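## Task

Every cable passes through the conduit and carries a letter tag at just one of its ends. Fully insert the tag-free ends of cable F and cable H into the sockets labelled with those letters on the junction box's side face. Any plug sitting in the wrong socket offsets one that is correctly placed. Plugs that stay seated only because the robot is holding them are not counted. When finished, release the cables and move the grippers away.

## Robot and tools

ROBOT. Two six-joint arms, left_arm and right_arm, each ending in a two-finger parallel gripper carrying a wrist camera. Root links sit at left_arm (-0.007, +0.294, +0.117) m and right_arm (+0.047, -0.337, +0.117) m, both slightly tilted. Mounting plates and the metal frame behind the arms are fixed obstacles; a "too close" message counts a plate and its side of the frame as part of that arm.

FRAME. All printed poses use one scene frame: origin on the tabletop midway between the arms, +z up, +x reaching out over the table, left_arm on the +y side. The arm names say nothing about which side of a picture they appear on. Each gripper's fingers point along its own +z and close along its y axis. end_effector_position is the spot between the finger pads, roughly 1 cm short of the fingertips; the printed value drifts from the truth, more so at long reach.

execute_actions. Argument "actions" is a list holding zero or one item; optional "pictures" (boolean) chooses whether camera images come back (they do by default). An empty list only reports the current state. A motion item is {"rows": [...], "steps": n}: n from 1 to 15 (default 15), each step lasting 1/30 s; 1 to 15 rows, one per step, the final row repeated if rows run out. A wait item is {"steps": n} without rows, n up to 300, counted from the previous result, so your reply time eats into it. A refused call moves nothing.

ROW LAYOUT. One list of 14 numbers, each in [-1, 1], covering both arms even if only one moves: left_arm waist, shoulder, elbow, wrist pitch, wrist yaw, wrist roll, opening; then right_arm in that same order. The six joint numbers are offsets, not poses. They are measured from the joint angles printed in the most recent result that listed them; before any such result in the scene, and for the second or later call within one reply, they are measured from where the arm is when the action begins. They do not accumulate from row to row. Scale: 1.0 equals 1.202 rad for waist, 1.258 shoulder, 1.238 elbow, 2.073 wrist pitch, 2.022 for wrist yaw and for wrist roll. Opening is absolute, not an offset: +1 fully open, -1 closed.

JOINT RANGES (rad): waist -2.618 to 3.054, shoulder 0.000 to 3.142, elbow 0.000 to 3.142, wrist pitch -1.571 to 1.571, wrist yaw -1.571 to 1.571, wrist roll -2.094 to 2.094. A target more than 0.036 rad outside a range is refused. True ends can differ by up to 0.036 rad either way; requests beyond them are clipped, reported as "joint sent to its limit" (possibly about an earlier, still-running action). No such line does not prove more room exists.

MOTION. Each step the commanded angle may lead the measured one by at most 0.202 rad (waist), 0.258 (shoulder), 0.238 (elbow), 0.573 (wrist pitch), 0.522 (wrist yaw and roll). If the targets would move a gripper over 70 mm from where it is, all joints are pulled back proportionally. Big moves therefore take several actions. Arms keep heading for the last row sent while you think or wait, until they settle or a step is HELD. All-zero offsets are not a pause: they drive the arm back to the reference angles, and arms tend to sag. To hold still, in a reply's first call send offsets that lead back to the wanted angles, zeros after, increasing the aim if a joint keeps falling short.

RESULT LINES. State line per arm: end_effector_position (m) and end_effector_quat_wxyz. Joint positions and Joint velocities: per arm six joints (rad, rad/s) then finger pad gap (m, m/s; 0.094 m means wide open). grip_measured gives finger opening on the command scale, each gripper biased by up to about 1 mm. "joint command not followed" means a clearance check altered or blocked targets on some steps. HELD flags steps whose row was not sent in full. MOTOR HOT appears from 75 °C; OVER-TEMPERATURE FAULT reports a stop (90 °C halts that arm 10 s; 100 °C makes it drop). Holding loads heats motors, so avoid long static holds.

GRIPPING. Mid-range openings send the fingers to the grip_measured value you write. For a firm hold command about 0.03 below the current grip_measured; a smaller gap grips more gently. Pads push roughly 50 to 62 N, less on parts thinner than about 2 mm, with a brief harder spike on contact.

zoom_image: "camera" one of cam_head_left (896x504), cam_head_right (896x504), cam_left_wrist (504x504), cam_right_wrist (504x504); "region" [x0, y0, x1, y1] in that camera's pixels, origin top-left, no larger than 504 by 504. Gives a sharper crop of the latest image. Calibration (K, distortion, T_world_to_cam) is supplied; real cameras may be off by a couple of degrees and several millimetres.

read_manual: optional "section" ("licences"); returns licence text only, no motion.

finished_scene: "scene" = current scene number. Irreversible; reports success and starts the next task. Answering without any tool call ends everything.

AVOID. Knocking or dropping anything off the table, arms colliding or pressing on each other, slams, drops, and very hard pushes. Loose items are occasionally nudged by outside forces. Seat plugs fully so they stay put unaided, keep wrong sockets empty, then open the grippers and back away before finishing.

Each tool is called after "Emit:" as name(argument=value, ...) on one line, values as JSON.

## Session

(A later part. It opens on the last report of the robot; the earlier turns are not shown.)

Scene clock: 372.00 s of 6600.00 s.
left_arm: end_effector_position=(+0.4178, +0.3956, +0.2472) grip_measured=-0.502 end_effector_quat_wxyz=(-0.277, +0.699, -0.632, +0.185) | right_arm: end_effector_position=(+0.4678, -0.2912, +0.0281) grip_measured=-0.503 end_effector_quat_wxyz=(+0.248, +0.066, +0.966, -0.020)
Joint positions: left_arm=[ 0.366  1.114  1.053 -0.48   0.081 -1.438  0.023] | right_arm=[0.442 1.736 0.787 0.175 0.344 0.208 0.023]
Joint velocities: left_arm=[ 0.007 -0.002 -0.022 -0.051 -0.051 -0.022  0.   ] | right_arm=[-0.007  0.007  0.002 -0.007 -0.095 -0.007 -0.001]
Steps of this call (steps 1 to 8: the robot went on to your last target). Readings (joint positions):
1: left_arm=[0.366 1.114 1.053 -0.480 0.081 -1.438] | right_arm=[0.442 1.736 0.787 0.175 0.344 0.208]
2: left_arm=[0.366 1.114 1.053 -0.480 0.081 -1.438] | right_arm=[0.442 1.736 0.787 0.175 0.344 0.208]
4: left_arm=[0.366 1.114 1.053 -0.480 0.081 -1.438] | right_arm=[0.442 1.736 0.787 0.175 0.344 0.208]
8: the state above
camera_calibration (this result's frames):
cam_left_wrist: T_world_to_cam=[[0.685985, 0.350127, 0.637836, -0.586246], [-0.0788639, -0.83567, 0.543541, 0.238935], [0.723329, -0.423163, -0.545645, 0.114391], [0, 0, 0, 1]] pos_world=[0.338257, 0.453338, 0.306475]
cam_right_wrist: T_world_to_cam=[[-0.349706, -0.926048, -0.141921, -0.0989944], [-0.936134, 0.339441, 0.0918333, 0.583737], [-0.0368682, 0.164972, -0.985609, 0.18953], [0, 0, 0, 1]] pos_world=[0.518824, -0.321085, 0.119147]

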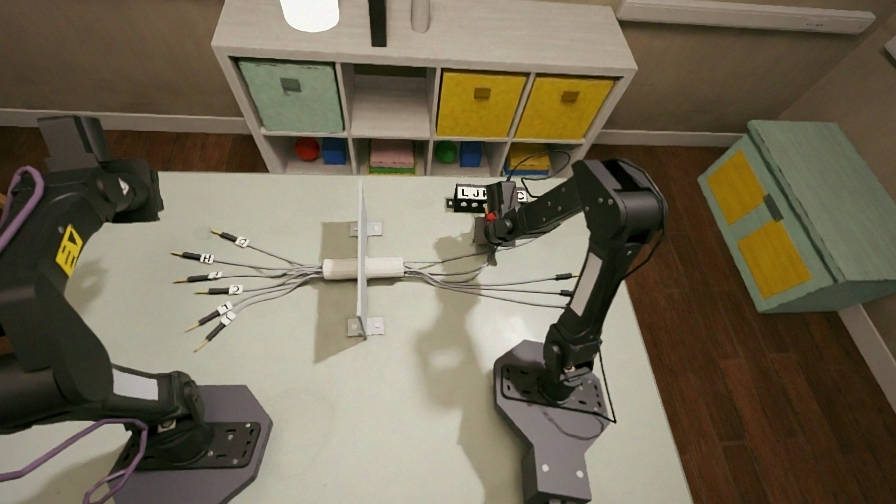

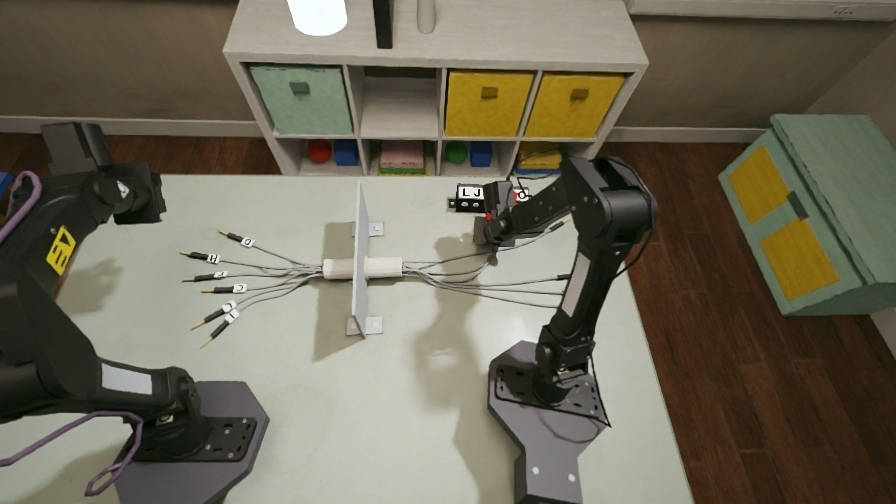

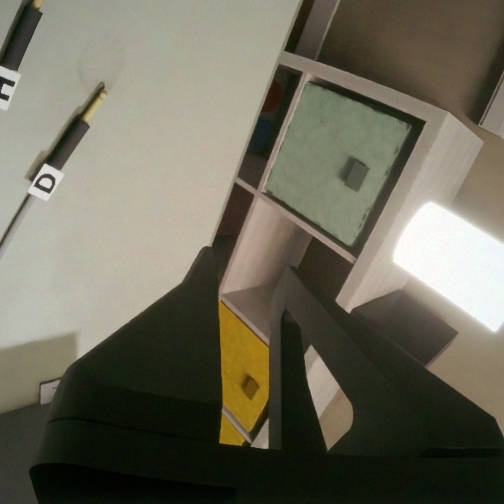

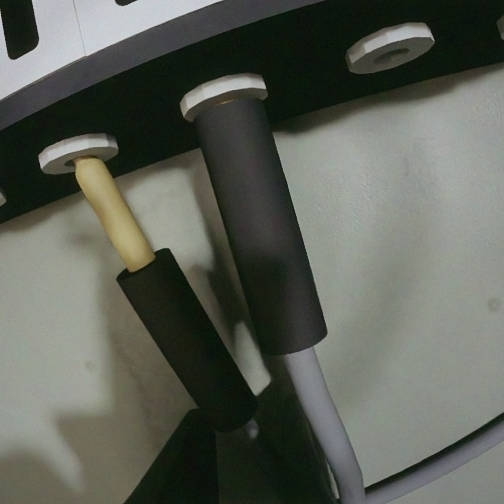

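Emit:
execute_actions(actions=[{"rows":[[0,0,0,0,0,0,-0.5,0.01,0,0,0.003,0,0,-0.65],[0,0,0,0,0,0,-0.5,0.02,0,0,0.003,0,0,-0.72],[0,0,0,0,0,0,-0.5,0.03,0,0,0.003,0,0,-0.75],[0,0,0,0,0,0,-0.5,0.036,0,0,0.003,0,0,-0.78]],"steps":15}], pictures=false)

Emit:
execute_actions(actions=[{"steps":8}])

Scene clock: 374.33 s of 6600.00 s.
left_arm: end_effector_position=(+0.4178, +0.3956, +0.2472) grip_measured=-0.502 end_effector_quat_wxyz=(-0.277, +0.699, -0.632, +0.185) | right_arm: end_effector_position=(+0.4667, -0.2792, +0.0300) grip_measured=-0.777 end_effector_quat_wxyz=(+0.249, +0.054, +0.967, -0.012)
Joint positions: left_arm=[ 0.366  1.114  1.053 -0.48   0.081 -1.438  0.023] | right_arm=[0.47  1.736 0.787 0.175 0.344 0.208 0.01 ]
Joint velocities: left_arm=[-0.012 -0.012 -0.022  0.051 -0.022  0.051  0.   ] | right_arm=[-0.007 -0.027  0.002  0.081  0.007 -0.007  0.001]
Steps of this call (steps 1 to 15: the robot went on to your last target; steps 16 to 55: nothing new was sent; steps 56 to 70: all 15 steps of this action). Readings (joint positions):
56: left_arm=[0.366 1.114 1.053 -0.480 0.081 -1.438] | right_arm=[0.442 1.736 0.787 0.175 0.344 0.208]
57: left_arm=[0.366 1.114 1.053 -0.480 0.081 -1.438] | right_arm=[0.442 1.736 0.787 0.175 0.344 0.208]
59: left_arm=[0.366 1.114 1.053 -0.480 0.081 -1.438] | right_arm=[0.449 1.736 0.787 0.175 0.344 0.208]
63: left_arm=[0.366 1.114 1.053 -0.480 0.081 -1.438] | right_arm=[0.469 1.736 0.787 0.175 0.344 0.208]
70: the state above

Scene clock: 374.60 s of 6600.00 s.
left_arm: end_effector_position=(+0.4178, +0.3956, +0.2472) grip_measured=-0.502 end_effector_quat_wxyz=(-0.277, +0.699, -0.632, +0.185) | right_arm: end_effector_position=(+0.4667, -0.2792, +0.0300) grip_measured=-0.777 end_effector_quat_wxyz=(+0.249, +0.054, +0.967, -0.012)
Joint positions: left_arm=[ 0.366  1.114  1.053 -0.48   0.081 -1.438  0.023] | right_arm=[0.47  1.736 0.787 0.175 0.344 0.208 0.01 ]
Joint velocities: left_arm=[ 0.002  0.007 -0.002  0.022 -0.022 -0.037 -0.   ] | right_arm=[ 0.007  0.007 -0.002  0.022 -0.037  0.037 -0.   ]
Steps of this call (steps 1 to 8: the robot went on to your last target). Readings (joint positions):
1: left_arm=[0.366 1.114 1.053 -0.480 0.081 -1.438] | right_arm=[0.470 1.736 0.787 0.175 0.344 0.208]
2: left_arm=[0.366 1.114 1.053 -0.480 0.081 -1.438] | right_arm=[0.470 1.736 0.787 0.175 0.344 0.208]
4: left_arm=[0.366 1.114 1.053 -0.480 0.081 -1.438] | right_arm=[0.470 1.736 0.787 0.175 0.344 0.208]
8: the state above
camera_calibration (this result's frames):
cam_left_wrist: T_world_to_cam=[[0.685985, 0.350127, 0.637836, -0.586246], [-0.0788639, -0.83567, 0.543541, 0.238935], [0.723329, -0.423163, -0.545645, 0.114391], [0, 0, 0, 1]] pos_world=[0.338257, 0.453338, 0.306475]
cam_right_wrist: T_world_to_cam=[[-0.324414, -0.933706, -0.151486, -0.101624], [-0.945157, 0.313559, 0.0914277, 0.575471], [-0.0378667, 0.172839, -0.984222, 0.192067], [0, 0, 0, 1]] pos_world=[0.518216, -0.308528, 0.121028]

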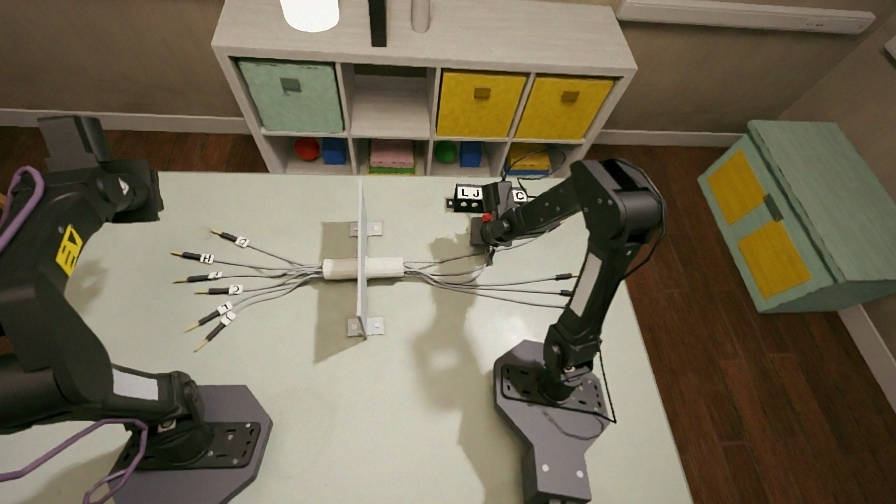

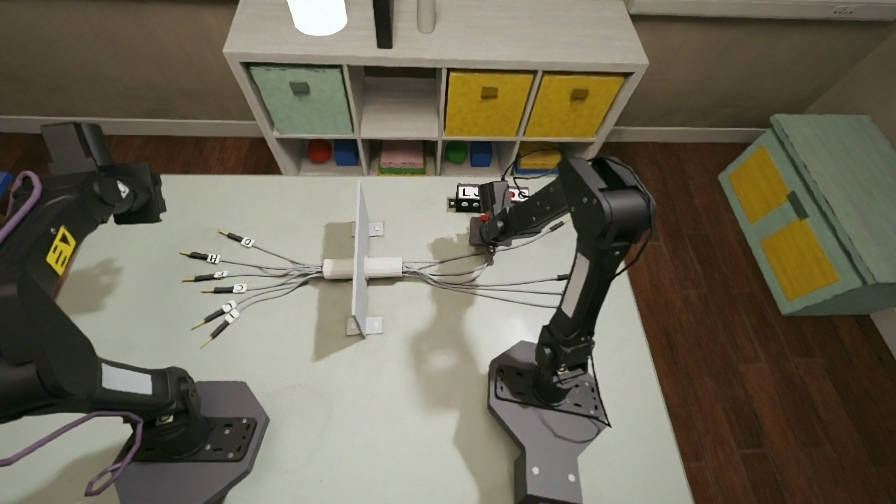

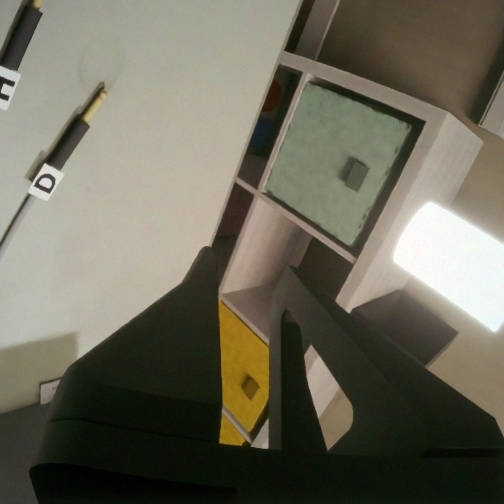

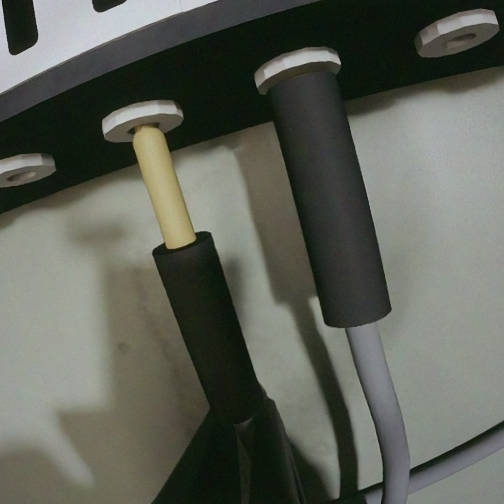

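Emit:
execute_actions(actions=[{"rows":[[0,0,0,0,0,0,-0.5,0,0,0,0.003,0,0,-0.9]],"steps":10}], pictures=false)

Emit:
execute_actions(actions=[{"rows":[[0,0,0,0,0,0,-0.5,0.005,-0.025,0,0.003,0,0,-0.9],[0,0,0,0,0,0,-0.5,0.008,-0.035,0,0.003,0,0,-0.9],[0,0,0,0,0,0,-0.5,0.012,-0.045,0,0.003,0,0,-0.9],[0,0,0,0,0,0,-0.5,0.016,-0.055,0,0.003,0,0,-0.9],[0,0,0,0,0,0,-0.5,0.02,-0.065,0,0.003,0,0,-0.9],[0,0,0,0,0,0,-0.5,0.02,-0.072,0,0.003,0,0,-0.9]],"steps":15}], pictures=false)

Emit:
execute_actions(actions=[{"steps":8}])

Scene clock: 376.40 s of 6600.00 s.
left_arm: end_effector_position=(+0.4178, +0.3956, +0.2472) grip_measured=-0.502 end_effector_quat_wxyz=(-0.277, +0.699, -0.632, +0.185) | right_arm: end_effector_position=(+0.4667, -0.2792, +0.0300) grip_measured=-0.888 end_effector_quat_wxyz=(+0.249, +0.054, +0.967, -0.012)
Joint positions: left_arm=[ 0.366  1.114  1.053 -0.48   0.081 -1.438  0.023] | right_arm=[0.47  1.736 0.787 0.175 0.344 0.208 0.005]
Joint velocities: left_arm=[-0.002  0.012 -0.002  0.037 -0.007 -0.007  0.   ] | right_arm=[ 0.007  0.002 -0.007  0.022 -0.007 -0.066 -0.001]
Steps of this call (steps 1 to 15: the robot went on to your last target; steps 16 to 44: nothing new was sent; steps 45 to 54: all 10 steps of this action). Readings (joint positions):
45: left_arm=[0.366 1.114 1.053 -0.480 0.081 -1.438] | right_arm=[0.470 1.736 0.787 0.175 0.344 0.208]
46: left_arm=[0.366 1.114 1.053 -0.480 0.081 -1.438] | right_arm=[0.470 1.736 0.787 0.175 0.344 0.208]
48: left_arm=[0.366 1.114 1.053 -0.480 0.081 -1.438] | right_arm=[0.470 1.736 0.787 0.175 0.344 0.208]
52: left_arm=[0.366 1.114 1.053 -0.480 0.081 -1.438] | right_arm=[0.470 1.736 0.787 0.175 0.344 0.208]
54: the state above

Scene clock: 376.90 s of 6600.00 s.
left_arm: end_effector_position=(+0.4178, +0.3956, +0.2472) grip_measured=-0.502 end_effector_quat_wxyz=(-0.277, +0.699, -0.632, +0.185) | right_arm: end_effector_position=(+0.4668, -0.2779, +0.0435) grip_measured=-0.888 end_effector_quat_wxyz=(+0.252, +0.051, +0.966, -0.007)
Joint positions: left_arm=[ 0.366  1.114  1.053 -0.48   0.081 -1.438  0.023] | right_arm=[0.478 1.686 0.787 0.132 0.34  0.208 0.005]
Joint velocities: left_arm=[ 0.002 -0.002 -0.002  0.007 -0.051 -0.037 -0.001] | right_arm=[ 0.002 -0.012  0.012 -0.007 -0.051 -0.022 -0.001]
Steps of this call (steps 1 to 15: all 15 steps of this action). Readings (joint positions):
1: left_arm=[0.366 1.114 1.053 -0.480 0.081 -1.438] | right_arm=[0.470 1.736 0.787 0.175 0.344 0.208]
2: left_arm=[0.366 1.114 1.053 -0.480 0.081 -1.438] | right_arm=[0.470 1.736 0.787 0.175 0.344 0.208]
4: left_arm=[0.366 1.114 1.053 -0.480 0.081 -1.438] | right_arm=[0.470 1.729 0.787 0.172 0.343 0.208]
8: left_arm=[0.366 1.114 1.053 -0.480 0.081 -1.438] | right_arm=[0.477 1.694 0.787 0.140 0.340 0.208]
15: the state above

Scene clock: 377.17 s of 6600.00 s.
left_arm: end_effector_position=(+0.4178, +0.3956, +0.2472) grip_measured=-0.502 end_effector_quat_wxyz=(-0.277, +0.699, -0.632, +0.185) | right_arm: end_effector_position=(+0.4668, -0.2779, +0.0435) grip_measured=-0.888 end_effector_quat_wxyz=(+0.252, +0.051, +0.966, -0.007)
Joint positions: left_arm=[ 0.366  1.114  1.053 -0.48   0.081 -1.438  0.023] | right_arm=[0.478 1.686 0.787 0.132 0.34  0.208 0.005]
Joint velocities: left_arm=[-0.007 -0.012  0.002 -0.051 -0.022 -0.11   0.001] | right_arm=[ 0.007  0.002 -0.007  0.022 -0.051  0.007  0.   ]
Steps of this call (steps 1 to 8: the robot went on to your last target). Readings (joint positions):
1: left_arm=[0.366 1.114 1.053 -0.480 0.081 -1.438] | right_arm=[0.478 1.686 0.787 0.132 0.340 0.208]
2: left_arm=[0.366 1.114 1.053 -0.480 0.081 -1.438] | right_arm=[0.478 1.686 0.787 0.132 0.340 0.208]
4: left_arm=[0.366 1.114 1.053 -0.480 0.081 -1.438] | right_arm=[0.478 1.686 0.787 0.132 0.340 0.208]
8: the state above
camera_calibration (this result's frames):
cam_left_wrist: T_world_to_cam=[[0.685985, 0.350127, 0.637836, -0.586246], [-0.0788639, -0.83567, 0.543541, 0.238935], [0.723329, -0.423163, -0.545645, 0.114391], [0, 0, 0, 1]] pos_world=[0.338257, 0.453338, 0.306475]
cam_right_wrist: T_world_to_cam=[[-0.31606, -0.935098, -0.160305, -0.102276], [-0.94818, 0.305528, 0.087224, 0.573263], [-0.0325852, 0.179566, -0.983206, 0.204472], [0, 0, 0, 1]] pos_world=[0.517894, -0.307502, 0.134641]

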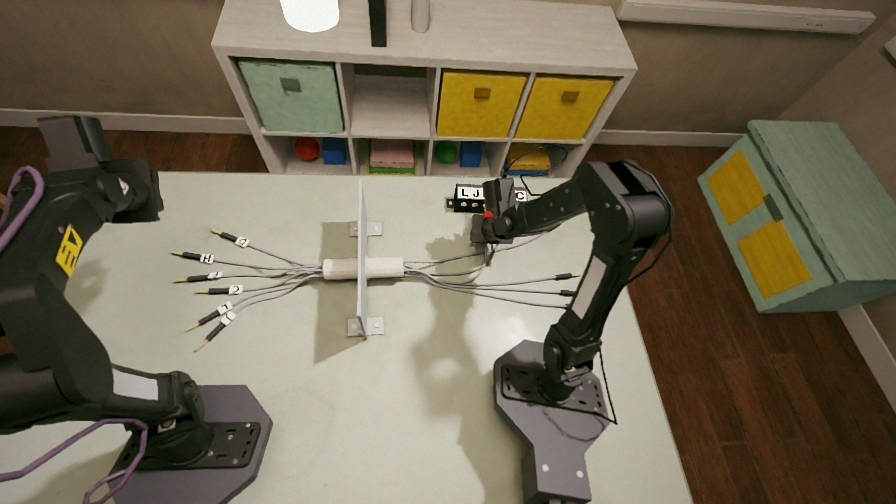

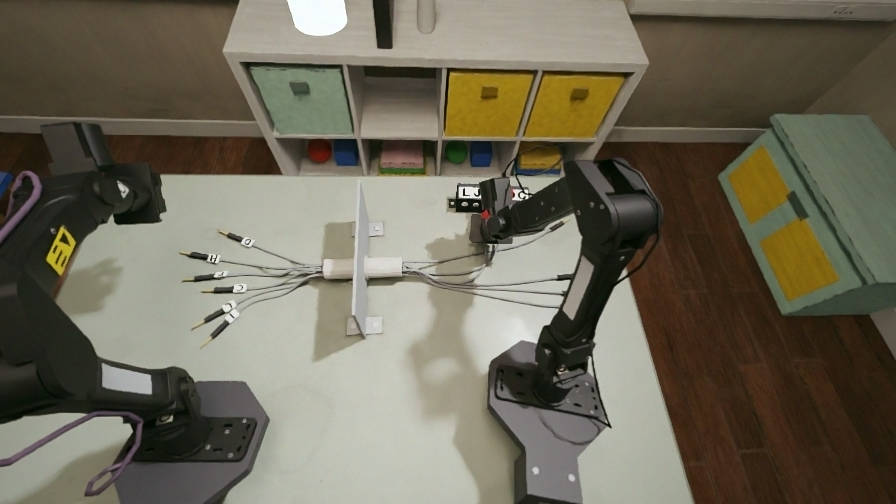

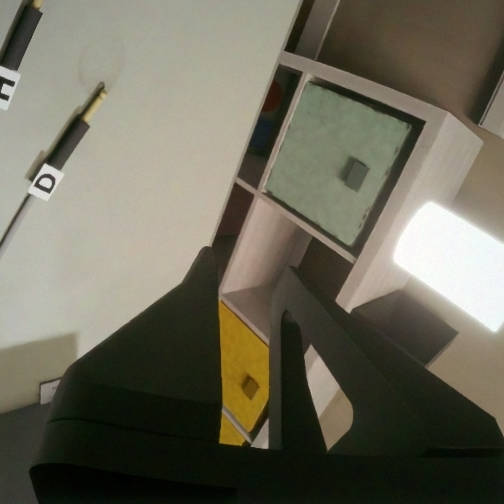

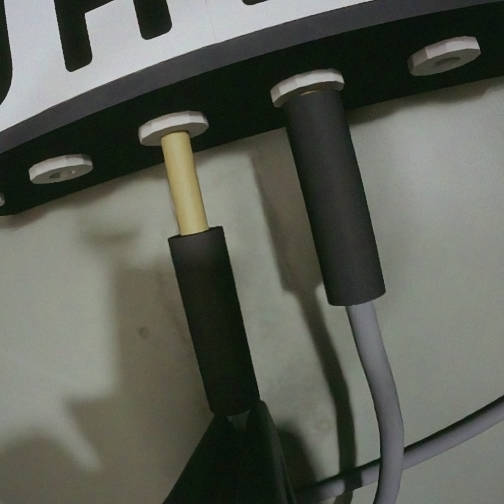

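Emit:
execute_actions(actions=[{"rows":[[0,0,0,0,0,0,-0.5,-0.008,-0.03,0,0.01,0,0,-0.91],[0,0,0,0,0,0,-0.5,-0.008,-0.04,0,0.015,0,0,-0.91],[0,0,0,0,0,0,-0.5,-0.008,-0.045,0,0.02,0,0,-0.91],[0,0,0,0,0,0,-0.5,-0.008,-0.045,0,0.025,0,0,-0.91]],"steps":15}], pictures=false)

Emit:
execute_actions(actions=[{"steps":8}])

Scene clock: 378.67 s of 6600.00 s.
left_arm: end_effector_position=(+0.4178, +0.3956, +0.2472) grip_measured=-0.502 end_effector_quat_wxyz=(-0.277, +0.699, -0.632, +0.185) | right_arm: end_effector_position=(+0.4671, -0.2783, +0.0466) grip_measured=-0.894 end_effector_quat_wxyz=(+0.254, +0.051, +0.966, -0.006)
Joint positions: left_arm=[ 0.366  1.114  1.053 -0.48   0.081 -1.438  0.023] | right_arm=[0.478 1.675 0.787 0.124 0.339 0.208 0.005]
Joint velocities: left_arm=[-0.007 -0.002 -0.012  0.037  0.022 -0.037 -0.   ] | right_arm=[-0.002 -0.012  0.012 -0.037 -0.037 -0.007  0.001]
Steps of this call (steps 1 to 15: the robot went on to your last target; steps 16 to 30: nothing new was sent; steps 31 to 45: all 15 steps of this action). Readings (joint positions):
31: left_arm=[0.366 1.114 1.053 -0.480 0.081 -1.438] | right_arm=[0.478 1.686 0.787 0.130 0.340 0.208]
32: left_arm=[0.366 1.114 1.053 -0.480 0.081 -1.438] | right_arm=[0.478 1.685 0.787 0.130 0.340 0.208]
34: left_arm=[0.366 1.114 1.053 -0.480 0.081 -1.438] | right_arm=[0.478 1.680 0.787 0.128 0.340 0.208]
38: left_arm=[0.366 1.114 1.053 -0.480 0.081 -1.438] | right_arm=[0.478 1.675 0.787 0.124 0.339 0.208]
45: the state above

Scene clock: 378.93 s of 6600.00 s.
left_arm: end_effector_position=(+0.4178, +0.3956, +0.2472) grip_measured=-0.502 end_effector_quat_wxyz=(-0.277, +0.699, -0.632, +0.185) | right_arm: end_effector_position=(+0.4671, -0.2783, +0.0466) grip_measured=-0.894 end_effector_quat_wxyz=(+0.254, +0.051, +0.966, -0.006)
Joint positions: left_arm=[ 0.366  1.114  1.053 -0.48   0.081 -1.438  0.023] | right_arm=[0.478 1.675 0.787 0.124 0.339 0.208 0.005]
Joint velocities: left_arm=[ 0.002 -0.002  0.002  0.007  0.007 -0.11   0.   ] | right_arm=[-0.002  0.002  0.007 -0.081  0.007 -0.051  0.   ]
Steps of this call (steps 1 to 8: the robot went on to your last target). Readings (joint positions):
1: left_arm=[0.366 1.114 1.053 -0.480 0.081 -1.438] | right_arm=[0.478 1.675 0.787 0.124 0.339 0.208]
2: left_arm=[0.366 1.114 1.053 -0.480 0.081 -1.438] | right_arm=[0.478 1.675 0.787 0.124 0.339 0.208]
4: left_arm=[0.366 1.114 1.053 -0.480 0.081 -1.438] | right_arm=[0.478 1.675 0.787 0.124 0.339 0.208]
8: the state above
camera_calibration (this result's frames):
cam_left_wrist: T_world_to_cam=[[0.686026, 0.350147, 0.637781, -0.586245], [-0.0791009, -0.835494, 0.543777, 0.238853], [0.723264, -0.423494, -0.545474, 0.114467], [0, 0, 0, 1]] pos_world=[0.338283, 0.453308, 0.306452]
cam_right_wrist: T_world_to_cam=[[-0.315522, -0.934799, -0.163082, -0.10202], [-0.948446, 0.305253, 0.0852645, 0.573537], [-0.0299238, 0.181578, -0.982921, 0.206929], [0, 0, 0, 1]] pos_world=[0.517972, -0.308016, 0.137855]

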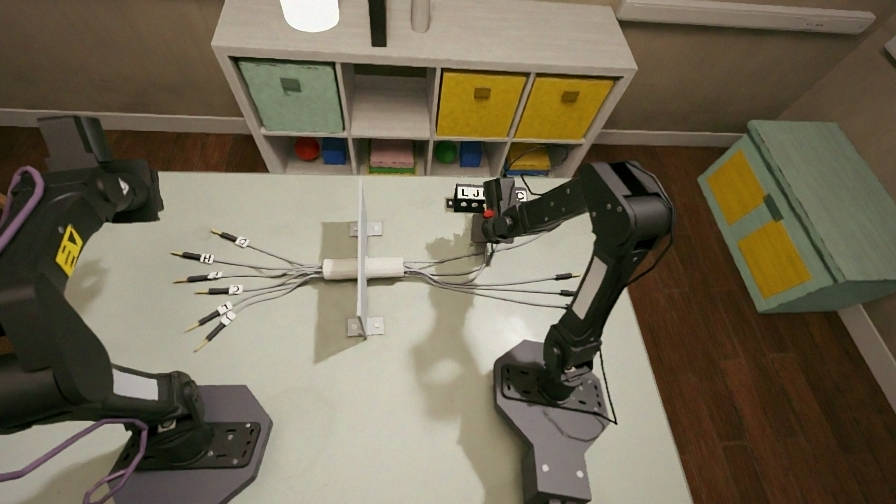

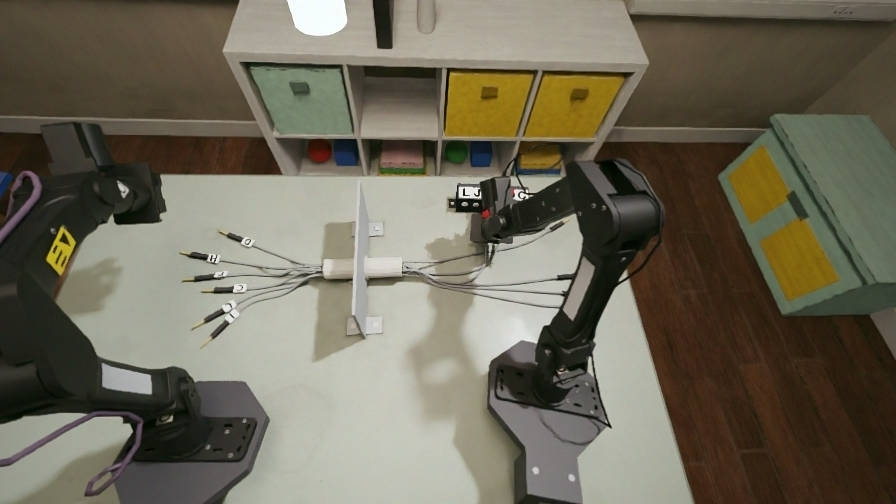

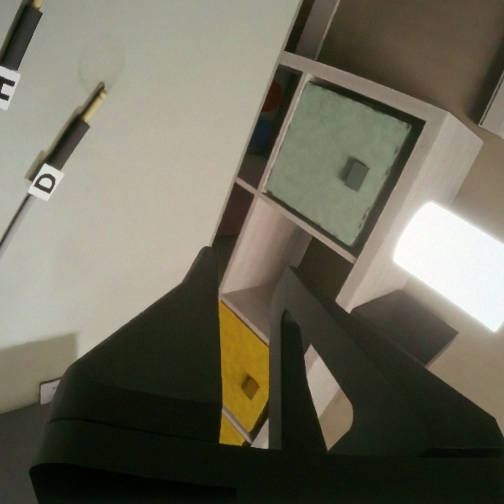

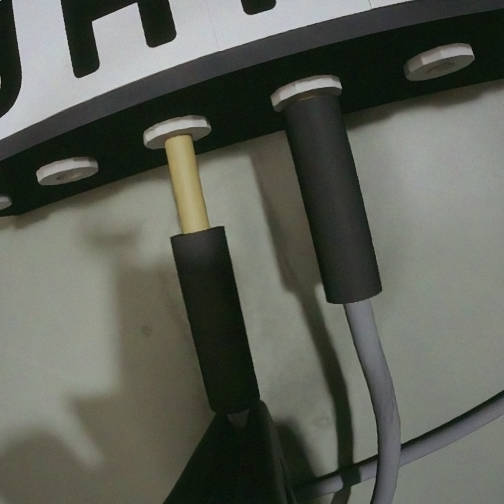

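Emit:
execute_actions(actions=[{"rows":[[0,0,0,0,0,0,-0.5,-0.012,-0.03,-0.015,0.004,0,0,-0.92],[0,0,0,0,0,0,-0.5,-0.012,-0.04,-0.02,0.004,0,0,-0.92]],"steps":12}], pictures=false)

Emit:
execute_actions(actions=[{"steps":8}])

Scene clock: 380.17 s of 6600.00 s.
left_arm: end_effector_position=(+0.4178, +0.3956, +0.2472) grip_measured=-0.502 end_effector_quat_wxyz=(-0.277, +0.699, -0.632, +0.185) | right_arm: end_effector_position=(+0.4645, -0.2800, +0.0473) grip_measured=-0.900 end_effector_quat_wxyz=(+0.252, +0.052, +0.966, -0.005)
Joint positions: left_arm=[ 0.366  1.114  1.053 -0.48   0.081 -1.438  0.023] | right_arm=[0.474 1.664 0.777 0.122 0.334 0.208 0.005]
Joint velocities: left_arm=[ 0.002  0.007 -0.012 -0.007 -0.007  0.007  0.   ] | right_arm=[ 0.002 -0.002 -0.002 -0.007  0.051  0.022  0.001]
Steps of this call (steps 1 to 15: the robot went on to your last target; steps 16 to 25: nothing new was sent; steps 26 to 37: all 12 steps of this action). Readings (joint positions):
26: left_arm=[0.366 1.114 1.053 -0.480 0.081 -1.438] | right_arm=[0.478 1.675 0.786 0.122 0.339 0.208]
27: left_arm=[0.366 1.114 1.053 -0.480 0.081 -1.438] | right_arm=[0.477 1.673 0.785 0.122 0.339 0.208]
29: left_arm=[0.366 1.114 1.053 -0.480 0.081 -1.438] | right_arm=[0.475 1.668 0.779 0.122 0.337 0.208]
33: left_arm=[0.366 1.114 1.053 -0.480 0.081 -1.438] | right_arm=[0.474 1.664 0.777 0.122 0.334 0.208]
37: the state above

Scene clock: 380.43 s of 6600.00 s.
left_arm: end_effector_position=(+0.4178, +0.3956, +0.2472) grip_measured=-0.502 end_effector_quat_wxyz=(-0.277, +0.699, -0.632, +0.185) | right_arm: end_effector_position=(+0.4645, -0.2800, +0.0473) grip_measured=-0.900 end_effector_quat_wxyz=(+0.252, +0.052, +0.966, -0.005)
Joint positions: left_arm=[ 0.366  1.114  1.053 -0.48   0.081 -1.438  0.023] | right_arm=[0.474 1.664 0.777 0.122 0.334 0.208 0.005]
Joint velocities: left_arm=[-0.007  0.002  0.022 -0.066 -0.037  0.095 -0.001] | right_arm=[ 0.012  0.012 -0.017  0.007  0.037  0.022  0.001]
Steps of this call (steps 1 to 8: the robot went on to your last target). Readings (joint positions):
1: left_arm=[0.366 1.114 1.053 -0.480 0.081 -1.438] | right_arm=[0.474 1.664 0.777 0.122 0.334 0.208]
2: left_arm=[0.366 1.114 1.053 -0.480 0.081 -1.438] | right_arm=[0.474 1.664 0.777 0.122 0.334 0.208]
4: left_arm=[0.366 1.114 1.053 -0.480 0.081 -1.438] | right_arm=[0.474 1.664 0.777 0.122 0.334 0.208]
8: the state above
camera_calibration (this result's frames):
cam_left_wrist: T_world_to_cam=[[0.686026, 0.350147, 0.637781, -0.586245], [-0.0791009, -0.835494, 0.543777, 0.238853], [0.723264, -0.423494, -0.545474, 0.114467], [0, 0, 0, 1]] pos_world=[0.338283, 0.453308, 0.306452]
cam_right_wrist: T_world_to_cam=[[-0.317096, -0.933948, -0.1649, -0.103325], [-0.94786, 0.30626, 0.08812, 0.571424], [-0.0317972, 0.184244, -0.982366, 0.209389], [0, 0, 0, 1]] pos_world=[0.515524, -0.310083, 0.138304]

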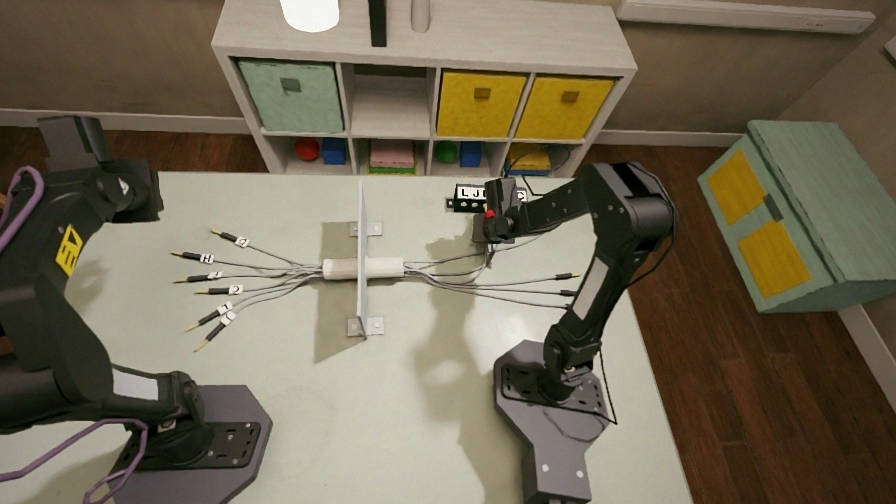

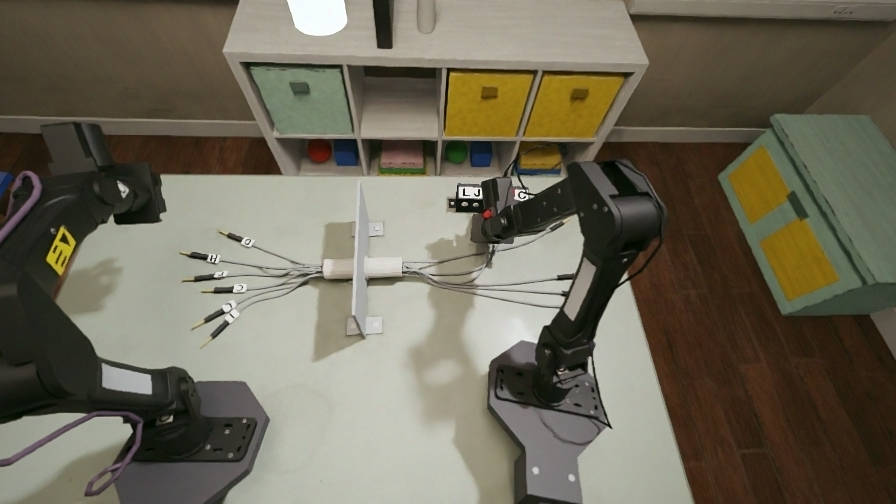

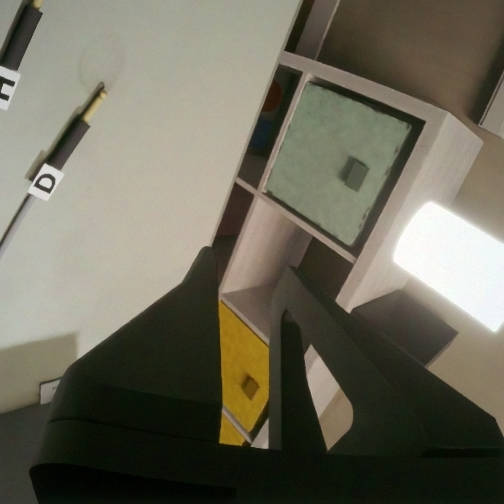

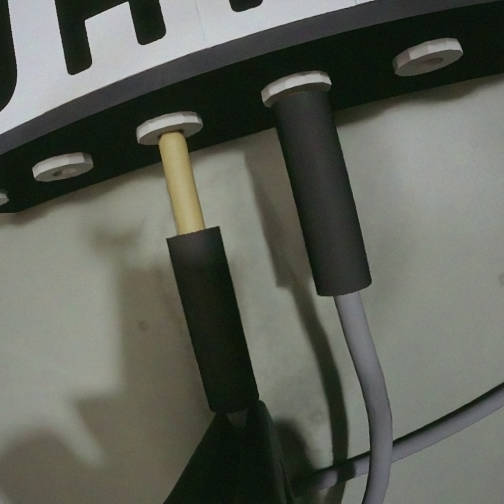

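Emit:
execute_actions(actions=[{"rows":[[0,0,0,0,0,0,-0.5,-0.008,-0.032,0,0.004,0,0,-0.92]],"steps":10}], pictures=false)

Emit:
execute_actions(actions=[{"rows":[[0,0,0,0,0,0,-0.5,0,-0.02,-0.01,0.008,0,0,-0.92],[0,0,0,0,0,0,-0.5,0,-0.02,-0.01,0.012,0,0,-0.92],[0,0,0,0,0,0,-0.5,0,-0.02,-0.01,0.016,0,0,-0.92],[0,0,0,0,0,0,-0.5,0,-0.02,-0.01,0.02,0,0,-0.92]],"steps":12}], pictures=false)

Emit:
execute_actions(actions=[{"steps":8}])

Scene clock: 381.93 s of 6600.00 s.
left_arm: end_effector_position=(+0.4178, +0.3956, +0.2472) grip_measured=-0.502 end_effector_quat_wxyz=(-0.277, +0.699, -0.632, +0.185) | right_arm: end_effector_position=(+0.4645, -0.2796, +0.0472) grip_measured=-0.900 end_effector_quat_wxyz=(+0.252, +0.052, +0.966, -0.004)
Joint positions: left_arm=[ 0.366  1.114  1.053 -0.48   0.081 -1.438  0.023] | right_arm=[0.474 1.664 0.777 0.122 0.332 0.208 0.005]
Joint velocities: left_arm=[-0.002 -0.007  0.032 -0.066 -0.022 -0.007 -0.001] | right_arm=[ 0.002 -0.007  0.002  0.037  0.051  0.066 -0.001]
Steps of this call (steps 1 to 15: the robot went on to your last target; steps 16 to 35: nothing new was sent; steps 36 to 45: all 10 steps of this action). Readings (joint positions):
36: left_arm=[0.366 1.114 1.053 -0.480 0.081 -1.438] | right_arm=[0.474 1.664 0.777 0.122 0.333 0.208]
37: left_arm=[0.366 1.114 1.053 -0.480 0.081 -1.438] | right_arm=[0.474 1.664 0.777 0.122 0.333 0.208]
39: left_arm=[0.366 1.114 1.053 -0.480 0.081 -1.438] | right_arm=[0.474 1.664 0.777 0.122 0.332 0.208]
43: left_arm=[0.366 1.114 1.053 -0.480 0.081 -1.438] | right_arm=[0.474 1.664 0.777 0.122 0.332 0.208]
45: the state above

Scene clock: 382.33 s of 6600.00 s.
left_arm: end_effector_position=(+0.4178, +0.3956, +0.2472) grip_measured=-0.502 end_effector_quat_wxyz=(-0.277, +0.699, -0.632, +0.185) | right_arm: end_effector_position=(+0.4646, -0.2794, +0.0473) grip_measured=-0.900 end_effector_quat_wxyz=(+0.253, +0.052, +0.966, -0.004)
Joint positions: left_arm=[ 0.366  1.114  1.053 -0.48   0.081 -1.438  0.023] | right_arm=[0.474 1.664 0.777 0.123 0.331 0.208 0.005]
Joint velocities: left_arm=[ 0.007 -0.007 -0.007  0.007 -0.022 -0.066 -0.   ] | right_arm=[-0.007 -0.007  0.007  0.022 -0.022 -0.037  0.   ]
Steps of this call (steps 1 to 12: all 12 steps of this action). Readings (joint positions):
1: left_arm=[0.366 1.114 1.053 -0.480 0.081 -1.438] | right_arm=[0.474 1.664 0.777 0.122 0.332 0.208]
2: left_arm=[0.366 1.114 1.053 -0.480 0.081 -1.438] | right_arm=[0.474 1.664 0.777 0.122 0.331 0.208]
4: left_arm=[0.366 1.114 1.053 -0.480 0.081 -1.438] | right_arm=[0.474 1.664 0.777 0.123 0.331 0.208]
8: left_arm=[0.366 1.114 1.053 -0.480 0.081 -1.438] | right_arm=[0.474 1.664 0.777 0.123 0.331 0.208]
12: the state above

Scene clock: 382.60 s of 6600.00 s.
left_arm: end_effector_position=(+0.4178, +0.3956, +0.2472) grip_measured=-0.502 end_effector_quat_wxyz=(-0.277, +0.699, -0.632, +0.185) | right_arm: end_effector_position=(+0.4646, -0.2794, +0.0473) grip_measured=-0.900 end_effector_quat_wxyz=(+0.253, +0.052, +0.966, -0.004)
Joint positions: left_arm=[ 0.366  1.114  1.053 -0.48   0.081 -1.438  0.023] | right_arm=[0.474 1.664 0.777 0.123 0.331 0.208 0.005]
Joint velocities: left_arm=[ 0.007 -0.012 -0.017  0.066 -0.066  0.051 -0.   ] | right_arm=[-0.007 -0.007 -0.007 -0.066 -0.051  0.051 -0.   ]
Steps of this call (steps 1 to 8: the robot went on to your last target). Readings (joint positions):
1: left_arm=[0.366 1.114 1.053 -0.480 0.081 -1.438] | right_arm=[0.474 1.664 0.777 0.123 0.331 0.208]
2: left_arm=[0.366 1.114 1.053 -0.480 0.081 -1.438] | right_arm=[0.474 1.664 0.777 0.123 0.331 0.208]
4: left_arm=[0.366 1.114 1.053 -0.480 0.081 -1.438] | right_arm=[0.474 1.664 0.777 0.123 0.331 0.208]
8: the state above
camera_calibration (this result's frames):
cam_left_wrist: T_world_to_cam=[[0.686026, 0.350147, 0.637781, -0.586245], [-0.0791009, -0.835494, 0.543777, 0.238853], [0.723264, -0.423494, -0.545474, 0.114467], [0, 0, 0, 1]] pos_world=[0.338283, 0.453308, 0.306452]
cam_right_wrist: T_world_to_cam=[[-0.31564, -0.933895, -0.167965, -0.103214], [-0.948349, 0.304562, 0.0887532, 0.571055], [-0.0317303, 0.187304, -0.981789, 0.210109], [0, 0, 0, 1]] pos_world=[0.515648, -0.309667, 0.138263]

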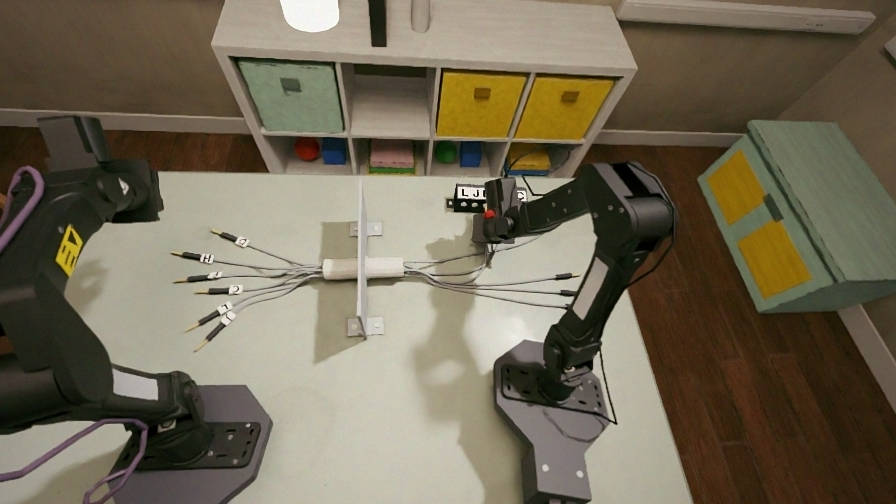

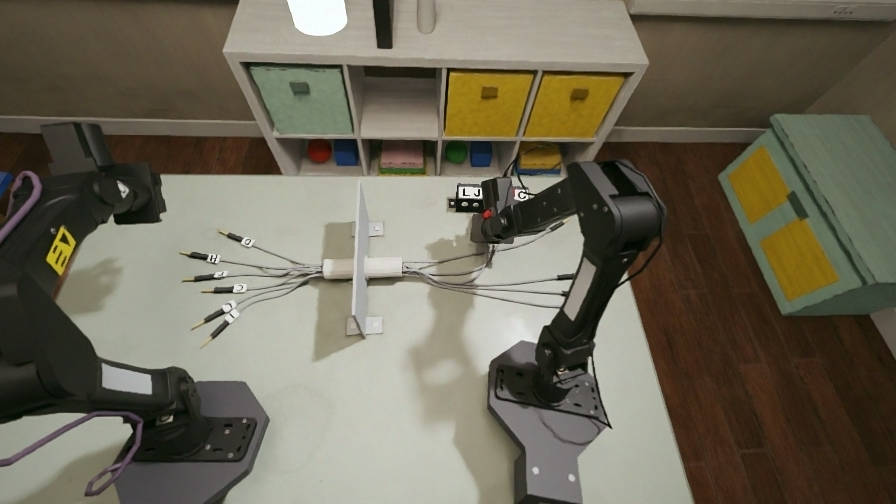

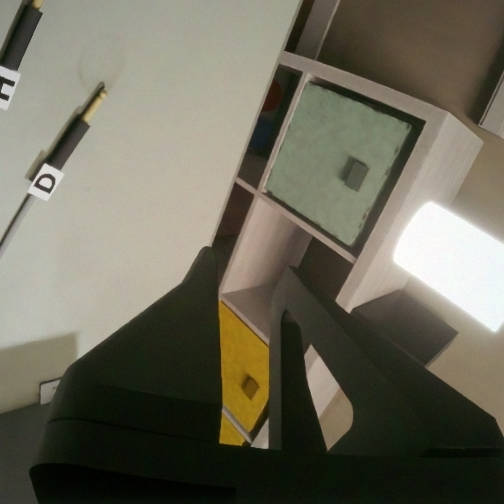

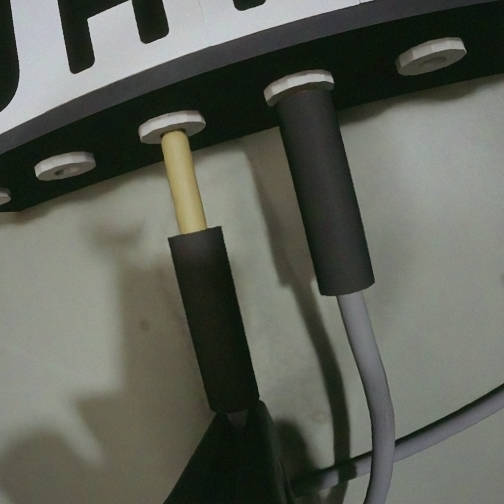

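Emit:
execute_actions(actions=[{"rows":[[0,0,0,0,0,0,-0.5,-0.015,-0.04,0,0.02,0,0,-0.92],[0,0,0,0,0,0,-0.5,-0.015,-0.05,0,0.03,0,0,-0.92],[0,0,0,0,0,0,-0.5,-0.015,-0.055,0.01,0.04,0,0,-0.92],[0,0,0,0,0,0,-0.5,-0.015,-0.055,0.02,0.045,0,0,-0.92],[0,0,0,0,0,0,-0.5,-0.015,-0.055,0.03,0.05,0,0,-0.92],[0,0,0,0,0,0,-0.5,-0.015,-0.055,0.04,0.055,0,0,-0.92]],"steps":14}], pictures=false)

Emit:
execute_actions(actions=[{"steps":8}])

Scene clock: 384.10 s of 6600.00 s.
left_arm: end_effector_position=(+0.4178, +0.3956, +0.2472) grip_measured=-0.502 end_effector_quat_wxyz=(-0.277, +0.699, -0.632, +0.185) | right_arm: end_effector_position=(+0.4680, -0.2816, +0.0523) grip_measured=-0.900 end_effector_quat_wxyz=(+0.259, +0.056, +0.964, +0.001)
Joint positions: left_arm=[ 0.366  1.114  1.053 -0.48   0.081 -1.438  0.023] | right_arm=[0.465 1.648 0.777 0.124 0.32  0.208 0.005]
Joint velocities: left_arm=[ 0.007 -0.002  0.002 -0.022  0.051 -0.037 -0.001] | right_arm=[-0.007 -0.007 -0.002 -0.095 -0.007  0.022  0.   ]
Steps of this call (steps 1 to 15: the robot went on to your last target; steps 16 to 31: nothing new was sent; steps 32 to 45: all 14 steps of this action). Readings (joint positions):
32: left_arm=[0.366 1.114 1.053 -0.480 0.081 -1.438] | right_arm=[0.473 1.664 0.777 0.123 0.330 0.208]
33: left_arm=[0.366 1.114 1.053 -0.480 0.081 -1.438] | right_arm=[0.472 1.662 0.777 0.124 0.328 0.208]
35: left_arm=[0.366 1.114 1.053 -0.480 0.081 -1.438] | right_arm=[0.469 1.652 0.777 0.127 0.324 0.208]
39: left_arm=[0.366 1.114 1.053 -0.480 0.081 -1.438] | right_arm=[0.465 1.648 0.777 0.124 0.320 0.208]
45: the state above

Scene clock: 384.37 s of 6600.00 s.
left_arm: end_effector_position=(+0.4178, +0.3956, +0.2472) grip_measured=-0.502 end_effector_quat_wxyz=(-0.277, +0.699, -0.632, +0.185) | right_arm: end_effector_position=(+0.4680, -0.2816, +0.0523) grip_measured=-0.900 end_effector_quat_wxyz=(+0.259, +0.056, +0.964, +0.001)
Joint positions: left_arm=[ 0.366  1.114  1.053 -0.48   0.081 -1.438  0.023] | right_arm=[0.465 1.648 0.777 0.124 0.32  0.208 0.005]
Joint velocities: left_arm=[-0.022 -0.002  0.012 -0.007 -0.081 -0.125  0.   ] | right_arm=[-0.002  0.012 -0.002 -0.037 -0.022 -0.051  0.   ]
Steps of this call (steps 1 to 8: the robot went on to your last target). Readings (joint positions):
1: left_arm=[0.366 1.114 1.053 -0.480 0.081 -1.438] | right_arm=[0.465 1.648 0.777 0.124 0.320 0.208]
2: left_arm=[0.366 1.114 1.053 -0.480 0.081 -1.438] | right_arm=[0.465 1.648 0.777 0.124 0.320 0.208]
4: left_arm=[0.366 1.114 1.053 -0.480 0.081 -1.438] | right_arm=[0.465 1.648 0.777 0.124 0.320 0.208]
8: the state above
camera_calibration (this result's frames):
cam_left_wrist: T_world_to_cam=[[0.686026, 0.350147, 0.637781, -0.586245], [-0.0791009, -0.835494, 0.543777, 0.238853], [0.723264, -0.423494, -0.545474, 0.114467], [0, 0, 0, 1]] pos_world=[0.338283, 0.453308, 0.306452]
cam_right_wrist: T_world_to_cam=[[-0.319065, -0.93002, -0.182373, -0.0999016], [-0.947586, 0.30967, 0.0786448, 0.576046], [-0.0166657, 0.197907, -0.980079, 0.211411], [0, 0, 0, 1]] pos_world=[0.517501, -0.313134, 0.143677]

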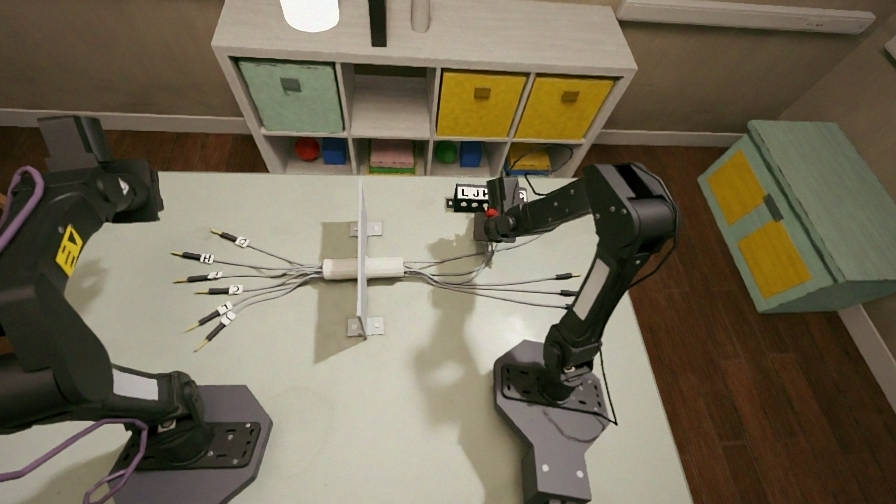

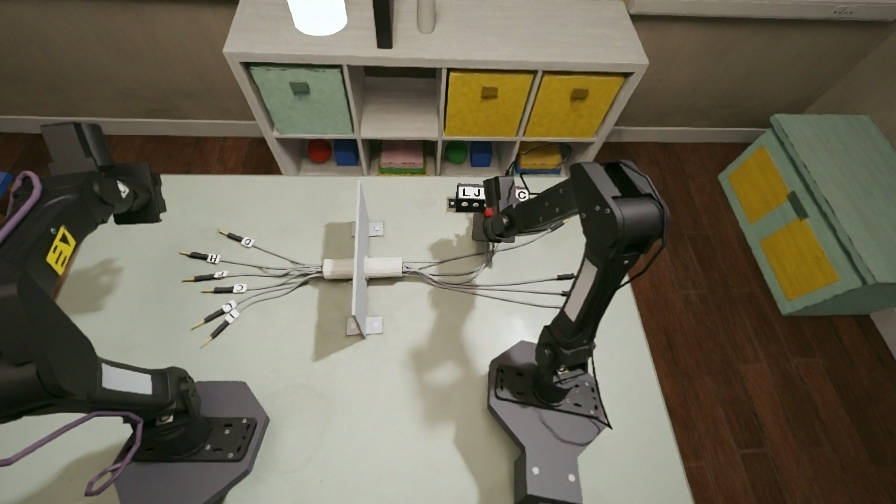

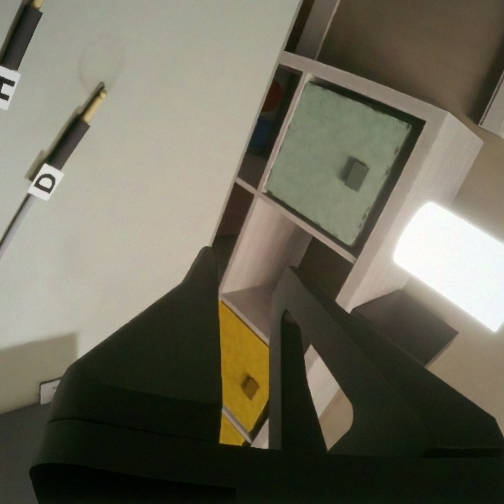

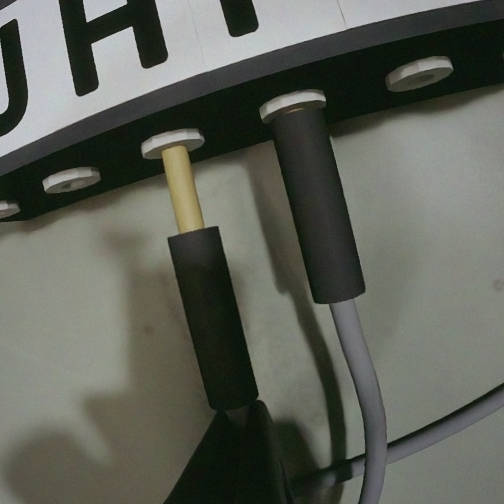

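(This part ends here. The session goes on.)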